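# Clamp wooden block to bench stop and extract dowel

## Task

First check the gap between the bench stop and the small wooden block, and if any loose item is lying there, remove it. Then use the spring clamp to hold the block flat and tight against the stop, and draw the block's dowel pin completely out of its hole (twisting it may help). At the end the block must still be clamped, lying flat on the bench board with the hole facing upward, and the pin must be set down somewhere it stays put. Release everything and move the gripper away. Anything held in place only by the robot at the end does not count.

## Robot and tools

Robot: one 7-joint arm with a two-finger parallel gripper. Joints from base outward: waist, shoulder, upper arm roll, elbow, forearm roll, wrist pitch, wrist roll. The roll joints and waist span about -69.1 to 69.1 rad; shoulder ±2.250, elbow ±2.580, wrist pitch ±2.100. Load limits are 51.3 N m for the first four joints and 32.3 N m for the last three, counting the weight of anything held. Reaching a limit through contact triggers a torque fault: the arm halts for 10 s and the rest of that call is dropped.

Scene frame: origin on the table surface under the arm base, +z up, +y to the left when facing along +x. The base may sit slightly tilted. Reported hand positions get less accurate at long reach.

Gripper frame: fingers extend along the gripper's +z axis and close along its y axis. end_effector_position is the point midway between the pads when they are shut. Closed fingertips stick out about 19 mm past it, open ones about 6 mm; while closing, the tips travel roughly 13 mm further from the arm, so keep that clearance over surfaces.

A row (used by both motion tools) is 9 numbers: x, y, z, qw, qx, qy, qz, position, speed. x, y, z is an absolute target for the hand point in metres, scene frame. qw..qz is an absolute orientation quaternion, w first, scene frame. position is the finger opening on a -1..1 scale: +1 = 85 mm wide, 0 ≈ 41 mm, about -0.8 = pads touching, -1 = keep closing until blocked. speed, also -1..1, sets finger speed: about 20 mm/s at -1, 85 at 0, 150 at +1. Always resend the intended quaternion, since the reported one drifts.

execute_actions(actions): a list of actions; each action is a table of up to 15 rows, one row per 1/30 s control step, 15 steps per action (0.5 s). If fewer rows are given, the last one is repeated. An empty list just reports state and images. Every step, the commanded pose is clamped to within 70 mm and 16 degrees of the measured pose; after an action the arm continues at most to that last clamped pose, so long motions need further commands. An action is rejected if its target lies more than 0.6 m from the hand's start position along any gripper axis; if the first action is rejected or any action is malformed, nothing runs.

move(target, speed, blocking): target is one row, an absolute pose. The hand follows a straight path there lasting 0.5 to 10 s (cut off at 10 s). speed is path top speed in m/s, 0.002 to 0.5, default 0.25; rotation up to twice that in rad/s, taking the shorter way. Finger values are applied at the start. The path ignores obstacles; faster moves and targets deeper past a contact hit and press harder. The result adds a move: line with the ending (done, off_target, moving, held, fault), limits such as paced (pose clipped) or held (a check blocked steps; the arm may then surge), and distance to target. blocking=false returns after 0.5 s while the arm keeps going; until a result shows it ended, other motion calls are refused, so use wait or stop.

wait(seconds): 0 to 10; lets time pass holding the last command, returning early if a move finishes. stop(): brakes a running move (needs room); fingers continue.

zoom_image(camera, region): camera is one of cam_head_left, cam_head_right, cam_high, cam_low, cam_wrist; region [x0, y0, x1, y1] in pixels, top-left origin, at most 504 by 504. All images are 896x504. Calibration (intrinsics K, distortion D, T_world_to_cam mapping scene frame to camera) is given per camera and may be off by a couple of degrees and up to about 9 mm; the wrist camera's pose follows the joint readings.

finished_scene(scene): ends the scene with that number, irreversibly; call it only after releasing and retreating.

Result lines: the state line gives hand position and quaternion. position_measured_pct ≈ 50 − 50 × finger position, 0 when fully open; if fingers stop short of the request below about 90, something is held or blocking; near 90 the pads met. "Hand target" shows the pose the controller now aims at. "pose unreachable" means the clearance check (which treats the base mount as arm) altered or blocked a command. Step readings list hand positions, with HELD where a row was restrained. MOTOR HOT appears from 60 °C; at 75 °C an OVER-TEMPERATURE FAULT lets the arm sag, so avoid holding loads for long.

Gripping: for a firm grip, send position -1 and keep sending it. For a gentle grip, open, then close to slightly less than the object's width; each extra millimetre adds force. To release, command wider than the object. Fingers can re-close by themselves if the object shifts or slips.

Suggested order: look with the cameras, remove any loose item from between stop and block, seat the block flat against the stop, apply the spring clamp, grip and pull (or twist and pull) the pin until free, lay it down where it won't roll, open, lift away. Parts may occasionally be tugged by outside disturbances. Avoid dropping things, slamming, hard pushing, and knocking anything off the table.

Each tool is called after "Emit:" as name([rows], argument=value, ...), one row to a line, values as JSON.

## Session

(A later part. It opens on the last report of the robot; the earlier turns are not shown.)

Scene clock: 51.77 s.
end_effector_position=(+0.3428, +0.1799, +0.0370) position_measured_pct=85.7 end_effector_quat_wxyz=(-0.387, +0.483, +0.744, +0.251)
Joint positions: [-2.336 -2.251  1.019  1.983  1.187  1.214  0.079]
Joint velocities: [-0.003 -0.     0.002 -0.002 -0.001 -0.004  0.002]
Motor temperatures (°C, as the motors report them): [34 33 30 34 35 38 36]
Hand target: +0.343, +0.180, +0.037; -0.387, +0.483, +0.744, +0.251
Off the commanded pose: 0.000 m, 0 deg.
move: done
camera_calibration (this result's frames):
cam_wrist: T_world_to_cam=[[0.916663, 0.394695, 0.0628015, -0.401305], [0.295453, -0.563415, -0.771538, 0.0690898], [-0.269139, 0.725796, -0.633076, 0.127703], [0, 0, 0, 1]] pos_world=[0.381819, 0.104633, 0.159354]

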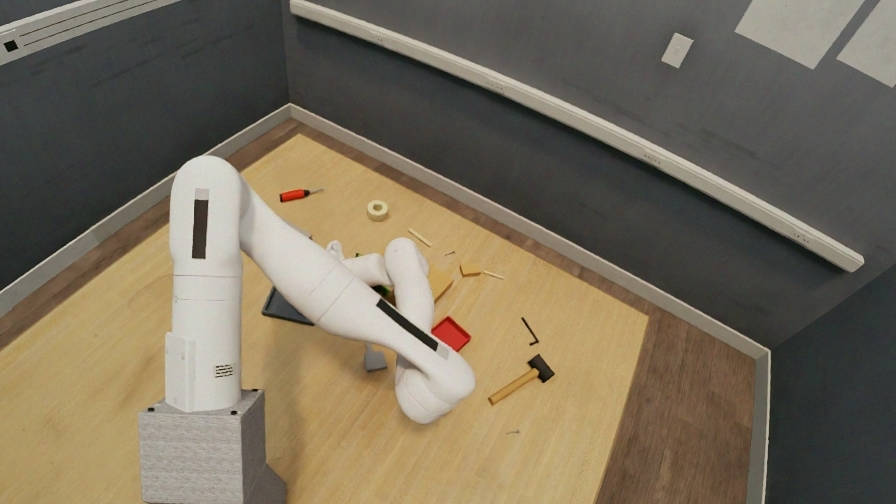

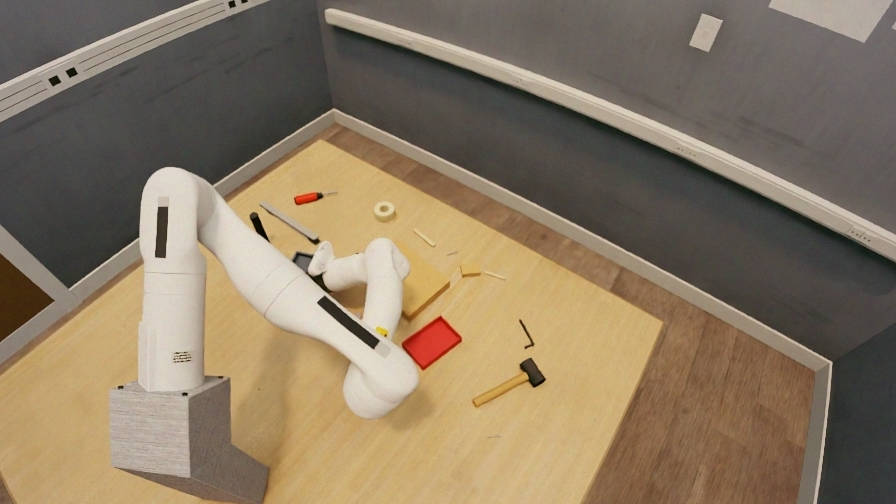

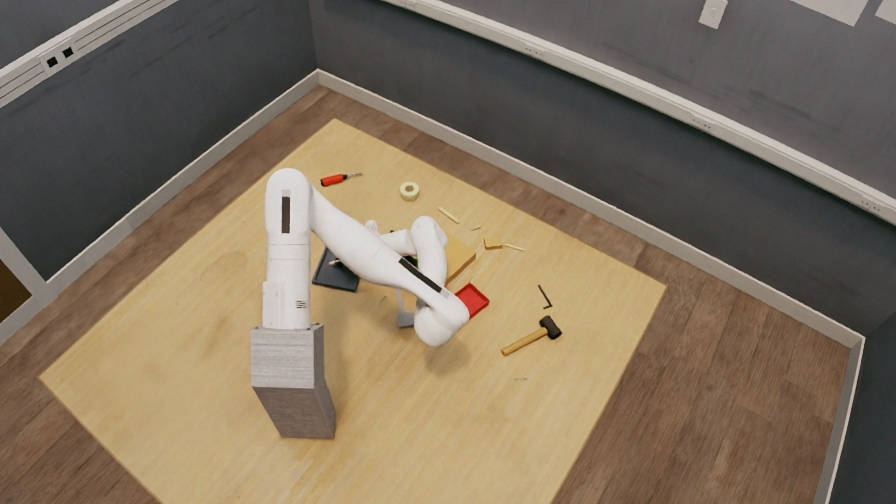

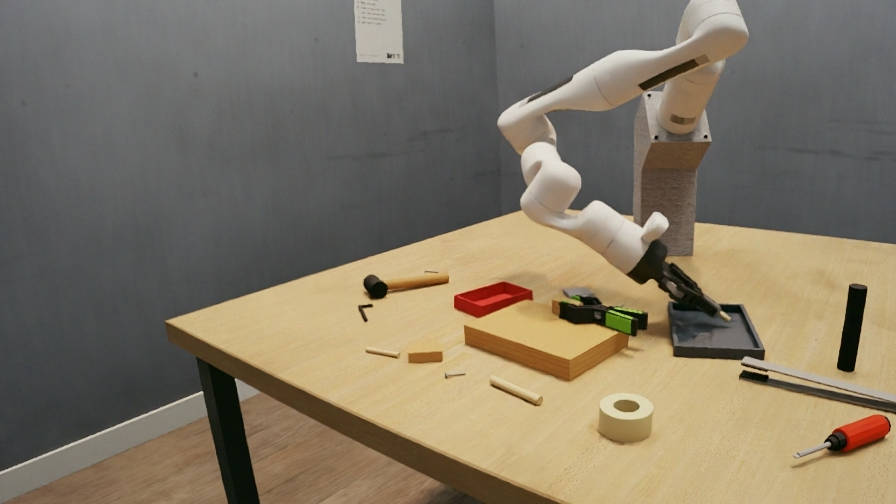

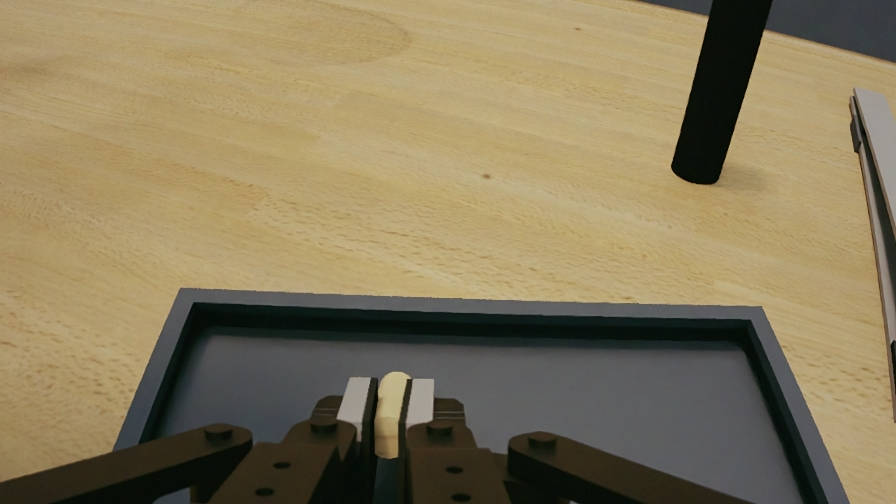

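Emit:
move(target=[0.343,0.18,0.027,-0.3872,0.4831,0.7439,0.2515,-1,0], speed=0.015)

Emit:
zoom_image(camera="cam_low", region=[650,270,780,370])

Scene clock: 52.93 s.
end_effector_position=(+0.3430, +0.1800, +0.0279) position_measured_pct=85.7 end_effector_quat_wxyz=(-0.387, +0.483, +0.744, +0.252)
Joint positions: [-2.347 -2.251  1.032  1.961  1.19   1.204  0.101]
Joint velocities: [0.    0.001 0.    0.    0.    0.001 0.001]
Motor temperatures (°C, as the motors report them): [34 33 30 34 35 38 36]
Hand target: +0.343, +0.180, +0.027; -0.387, +0.483, +0.744, +0.251
Off the commanded pose: 0.001 m, 0 deg.
move: done
camera_calibration (this result's frames):
cam_wrist: T_world_to_cam=[[0.916649, 0.39464, 0.0633484, -0.400977], [0.295479, -0.56235, -0.772305, 0.0618159], [-0.269159, 0.726651, -0.632086, 0.12171], [0, 0, 0, 1]] pos_world=[0.382049, 0.104563, 0.150073]

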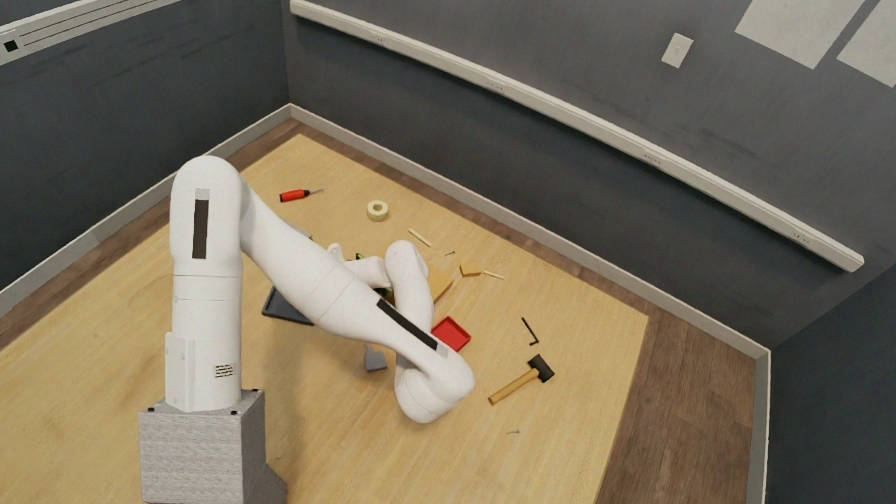

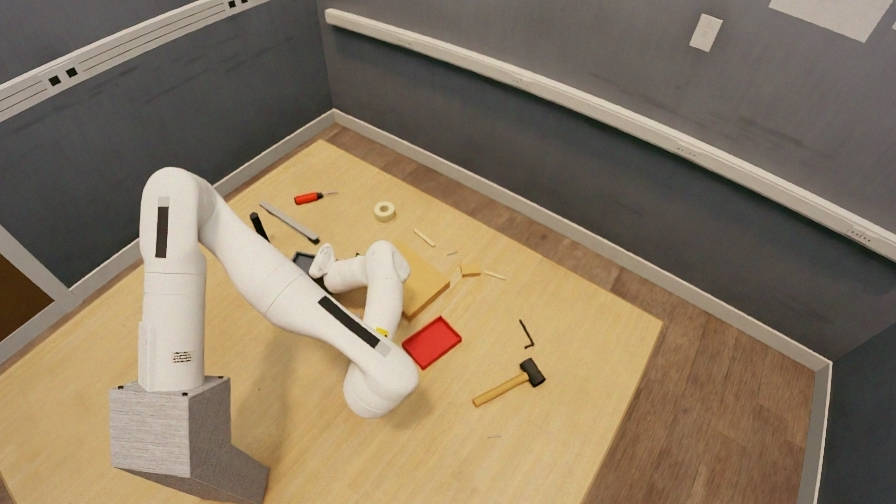

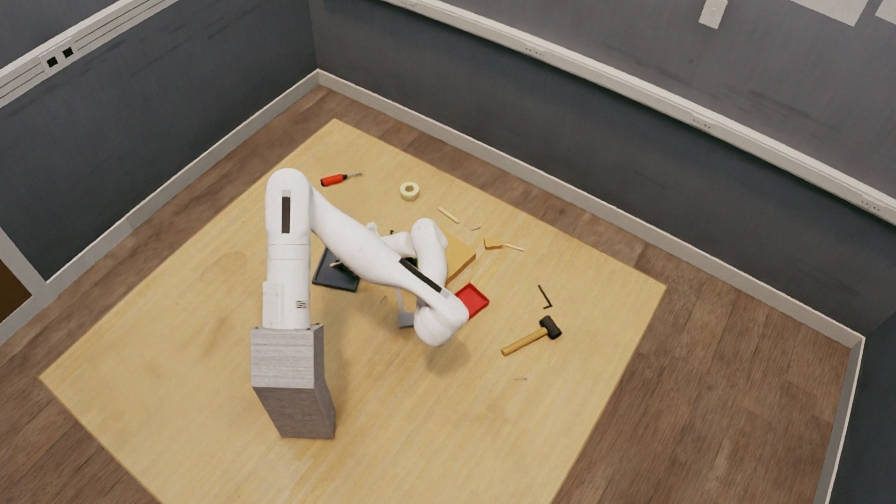

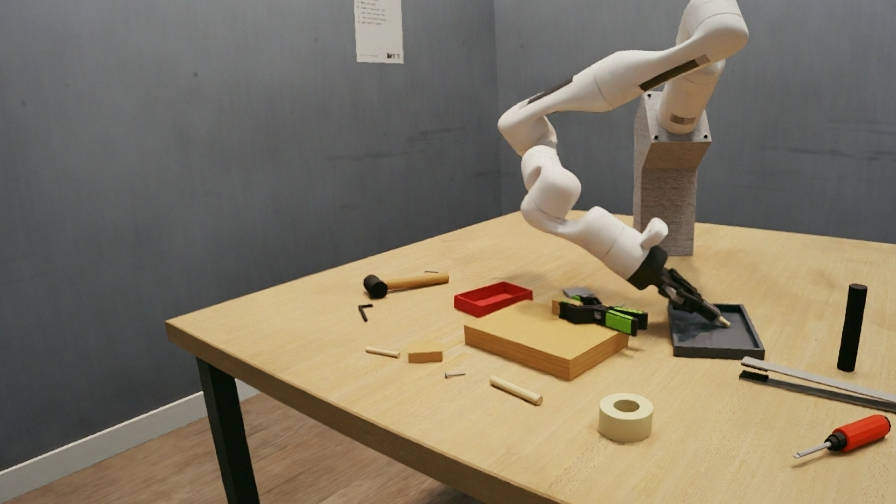

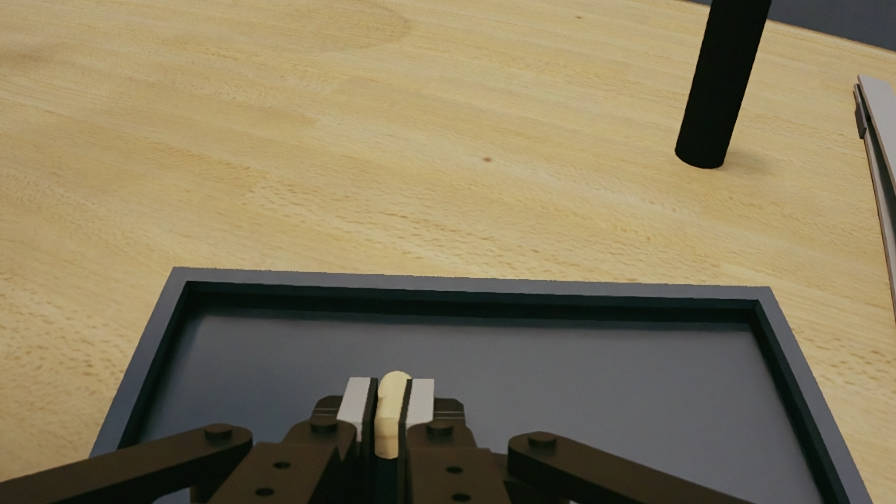

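Region (650, 270, 780, 370) of cam_low's 896x504 image, scaled by 3.877, with more detail than that image has; it fills the top 388 rows of this view, and the rest is white.

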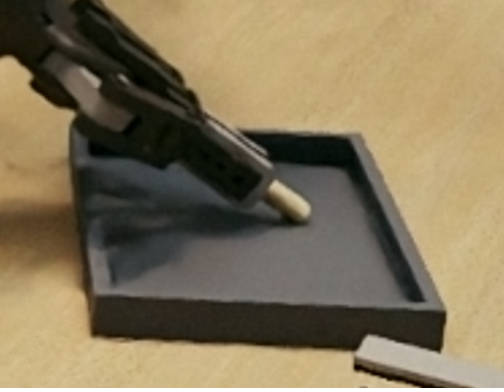

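Touching. Release and retreat.

Emit:
execute_actions([
  [[0.343,0.18,0.028,-0.3872,0.4831,0.7439,0.2515,-0.4,-1]],
  [[0.343,0.18,0.028,-0.3872,0.4831,0.7439,0.2515,-0.4,-1]],
])

Emit:
move(target=[0.36,0.14,0.16,-0.3872,0.4831,0.7439,0.2515,0.3,0], speed=0.15)

Emit:
zoom_image(camera="cam_low", region=[500,230,800,400])

Scene clock: 54.13 s.
end_effector_position=(+0.3430, +0.1800, +0.0280) position_measured_pct=69.8 end_effector_quat_wxyz=(-0.387, +0.483, +0.744, +0.252)
Joint positions: [-2.346 -2.251  1.032  1.962  1.191  1.204  0.099]
Joint velocities: [ 0.    -0.001  0.    -0.    -0.     0.001  0.   ]
Motor temperatures (°C, as the motors report them): [34 33 30 34 35 38 36]
Hand target: +0.343, +0.180, +0.028; -0.387, +0.483, +0.744, +0.252
Off the commanded pose: 0.000 m, 0 deg.
Step readings (end_effector_position; steps 1 to 15: 1st action; 16 to 30: 2nd action):
0: (+0.3430, +0.1800, +0.0279)
1: (+0.3430, +0.1800, +0.0280)
2: (+0.3431, +0.1799, +0.0283)
4: (+0.3430, +0.1800, +0.0283)
8: (+0.3429, +0.1801, +0.0282)
15: (+0.3430, +0.1800, +0.0280)
16: (+0.3430, +0.1800, +0.0280)
17: (+0.3430, +0.1800, +0.0280)
19: (+0.3430, +0.1800, +0.0280)
23: (+0.3430, +0.1800, +0.0280)
30: end_effector_position above
camera_calibration (this result's frames):
cam_wrist: T_world_to_cam=[[0.916855, 0.394241, 0.0628544, -0.400944], [0.295093, -0.563221, -0.771818, 0.0621916], [-0.268882, 0.726193, -0.632729, 0.121831], [0, 0, 0, 1]] pos_world=[0.382014, 0.104624, 0.150288]

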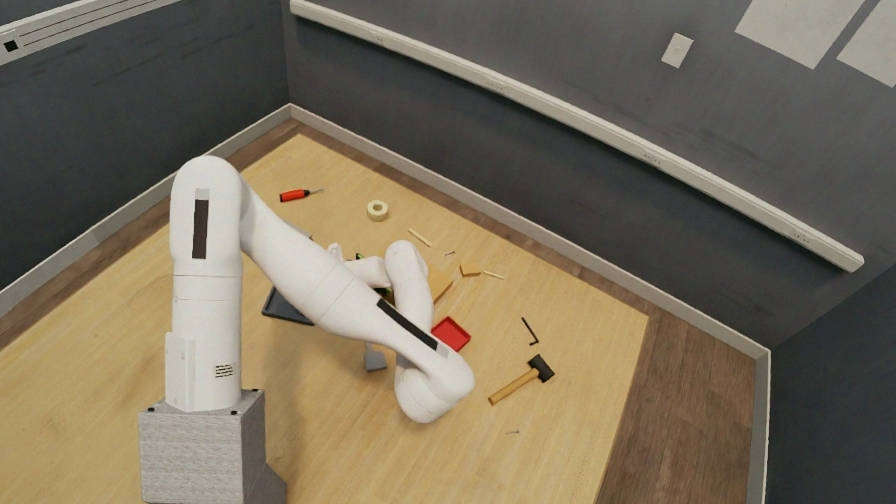

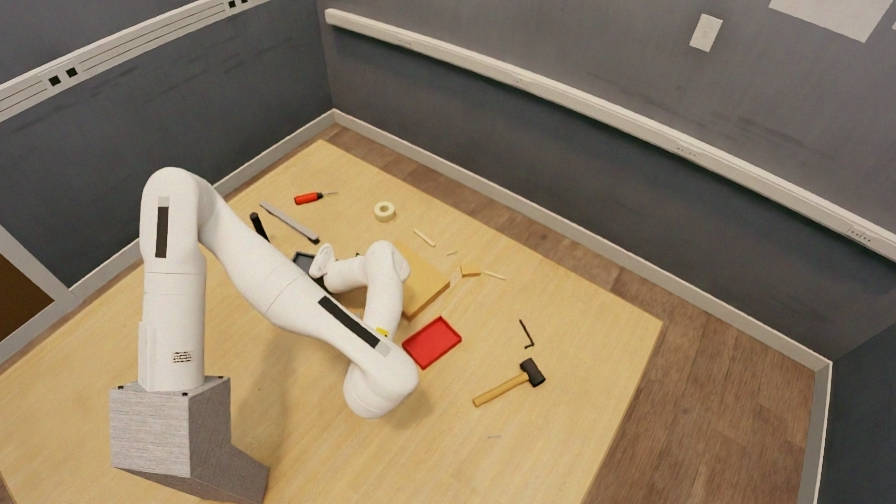

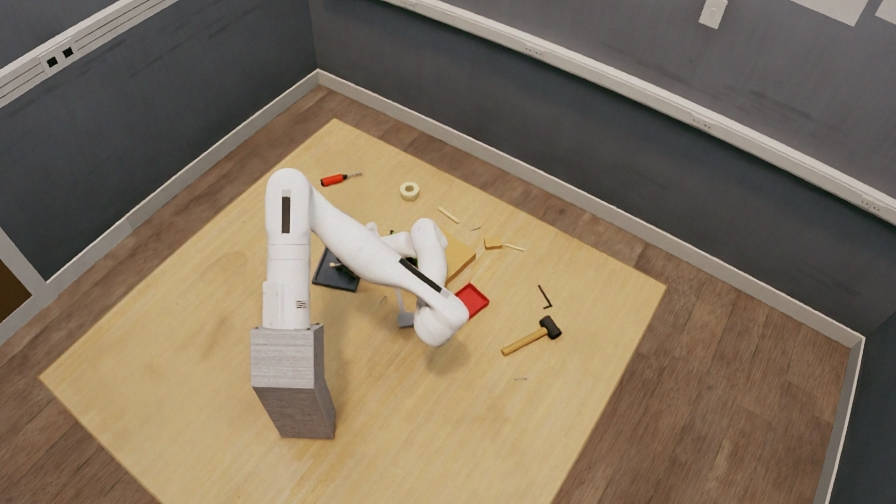

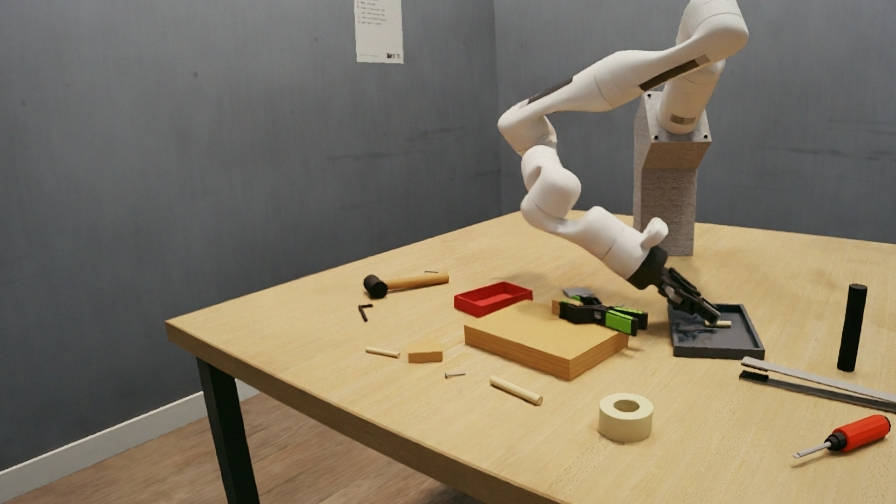

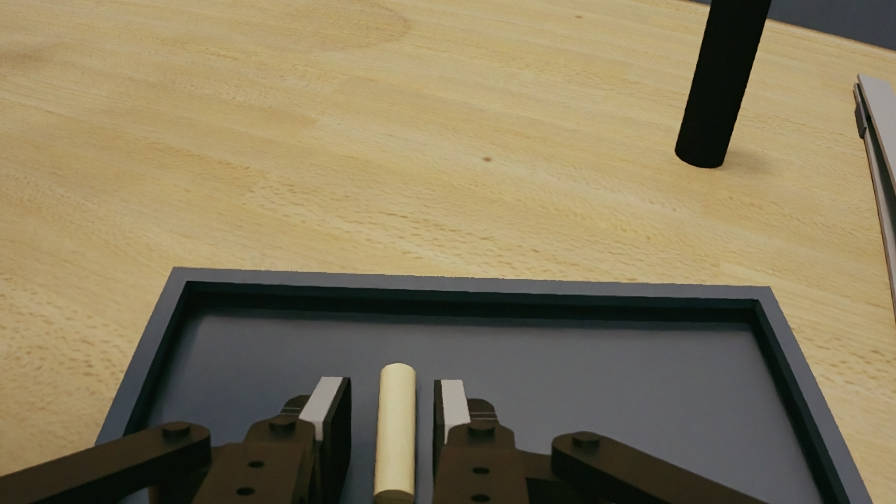

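Scene clock: 55.43 s.
end_effector_position=(+0.3607, +0.1399, +0.1600) position_measured_pct=34.9 end_effector_quat_wxyz=(-0.387, +0.483, +0.744, +0.252)
Joint positions: [-2.108 -2.153  0.896  2.092  0.929  1.333 -0.007]
Joint velocities: [ 0.005  0.003 -0.002  0.     0.001  0.001 -0.001]
Motor temperatures (°C, as the motors report them): [34 33 30 34 35 38 36]
Hand target: +0.361, +0.140, +0.160; -0.387, +0.483, +0.744, +0.252
Off the commanded pose: 0.001 m, 0 deg.
move: done
camera_calibration (this result's frames):
cam_wrist: T_world_to_cam=[[0.917061, 0.39364, 0.0636192, -0.409795], [0.295077, -0.562628, -0.772256, 0.136309], [-0.268197, 0.726978, -0.632118, 0.23876], [0, 0, 0, 1]] pos_world=[0.39962, 0.0644295, 0.282261]

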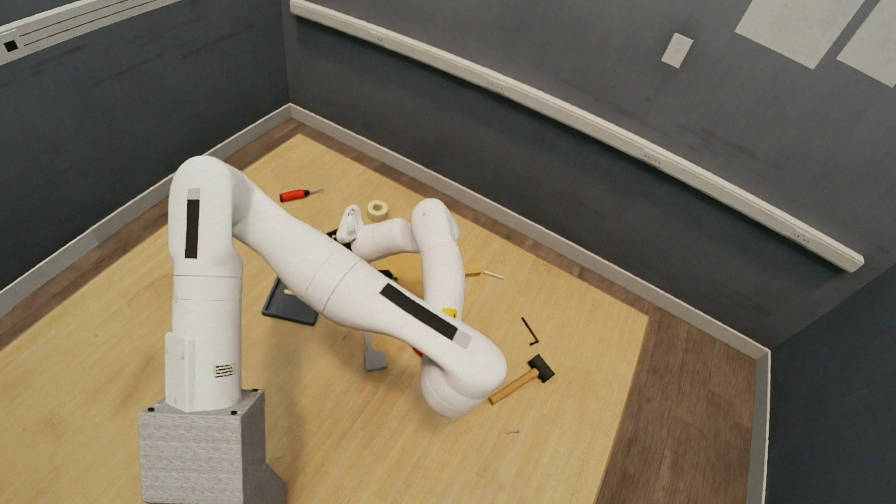

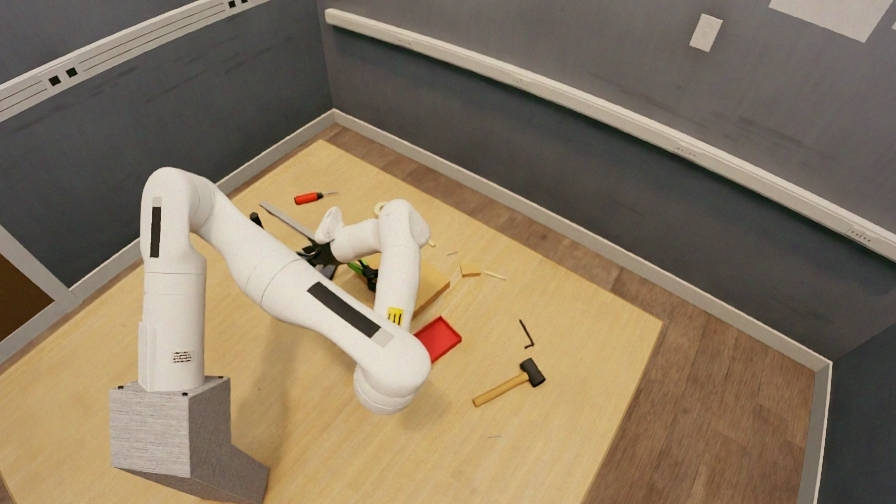

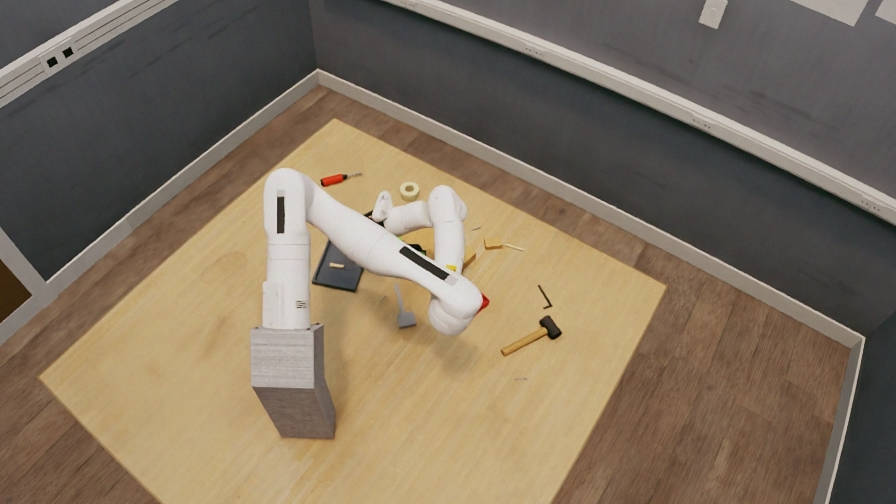

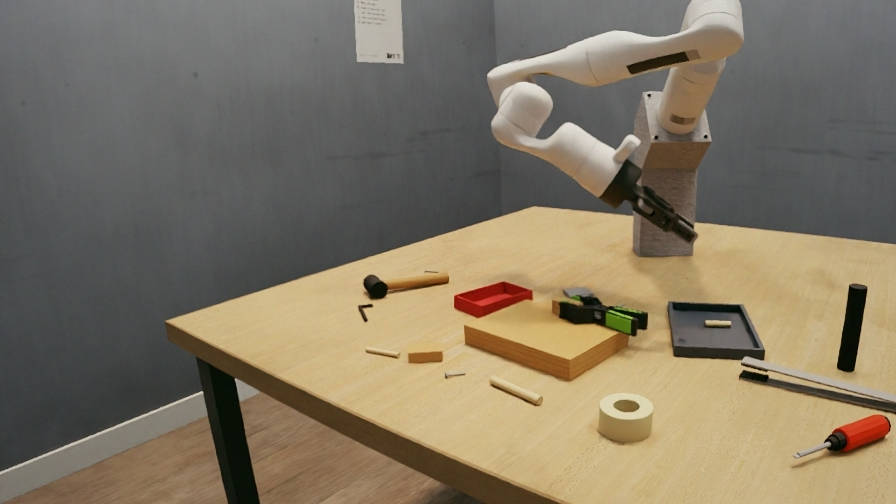

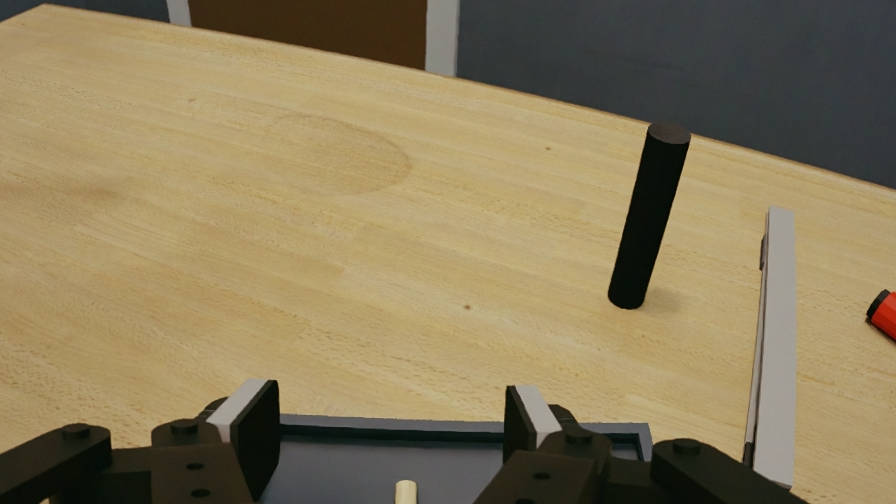

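Region (500, 230, 800, 400) of cam_low's 896x504 image, scaled by 1.680, with more detail than that image has; it fills the top 286 rows of this view, and the rest is white.

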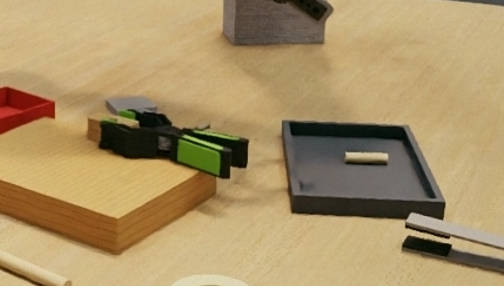

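Emit:
finished_scene(scene=2)

The scene is finished: the task was done.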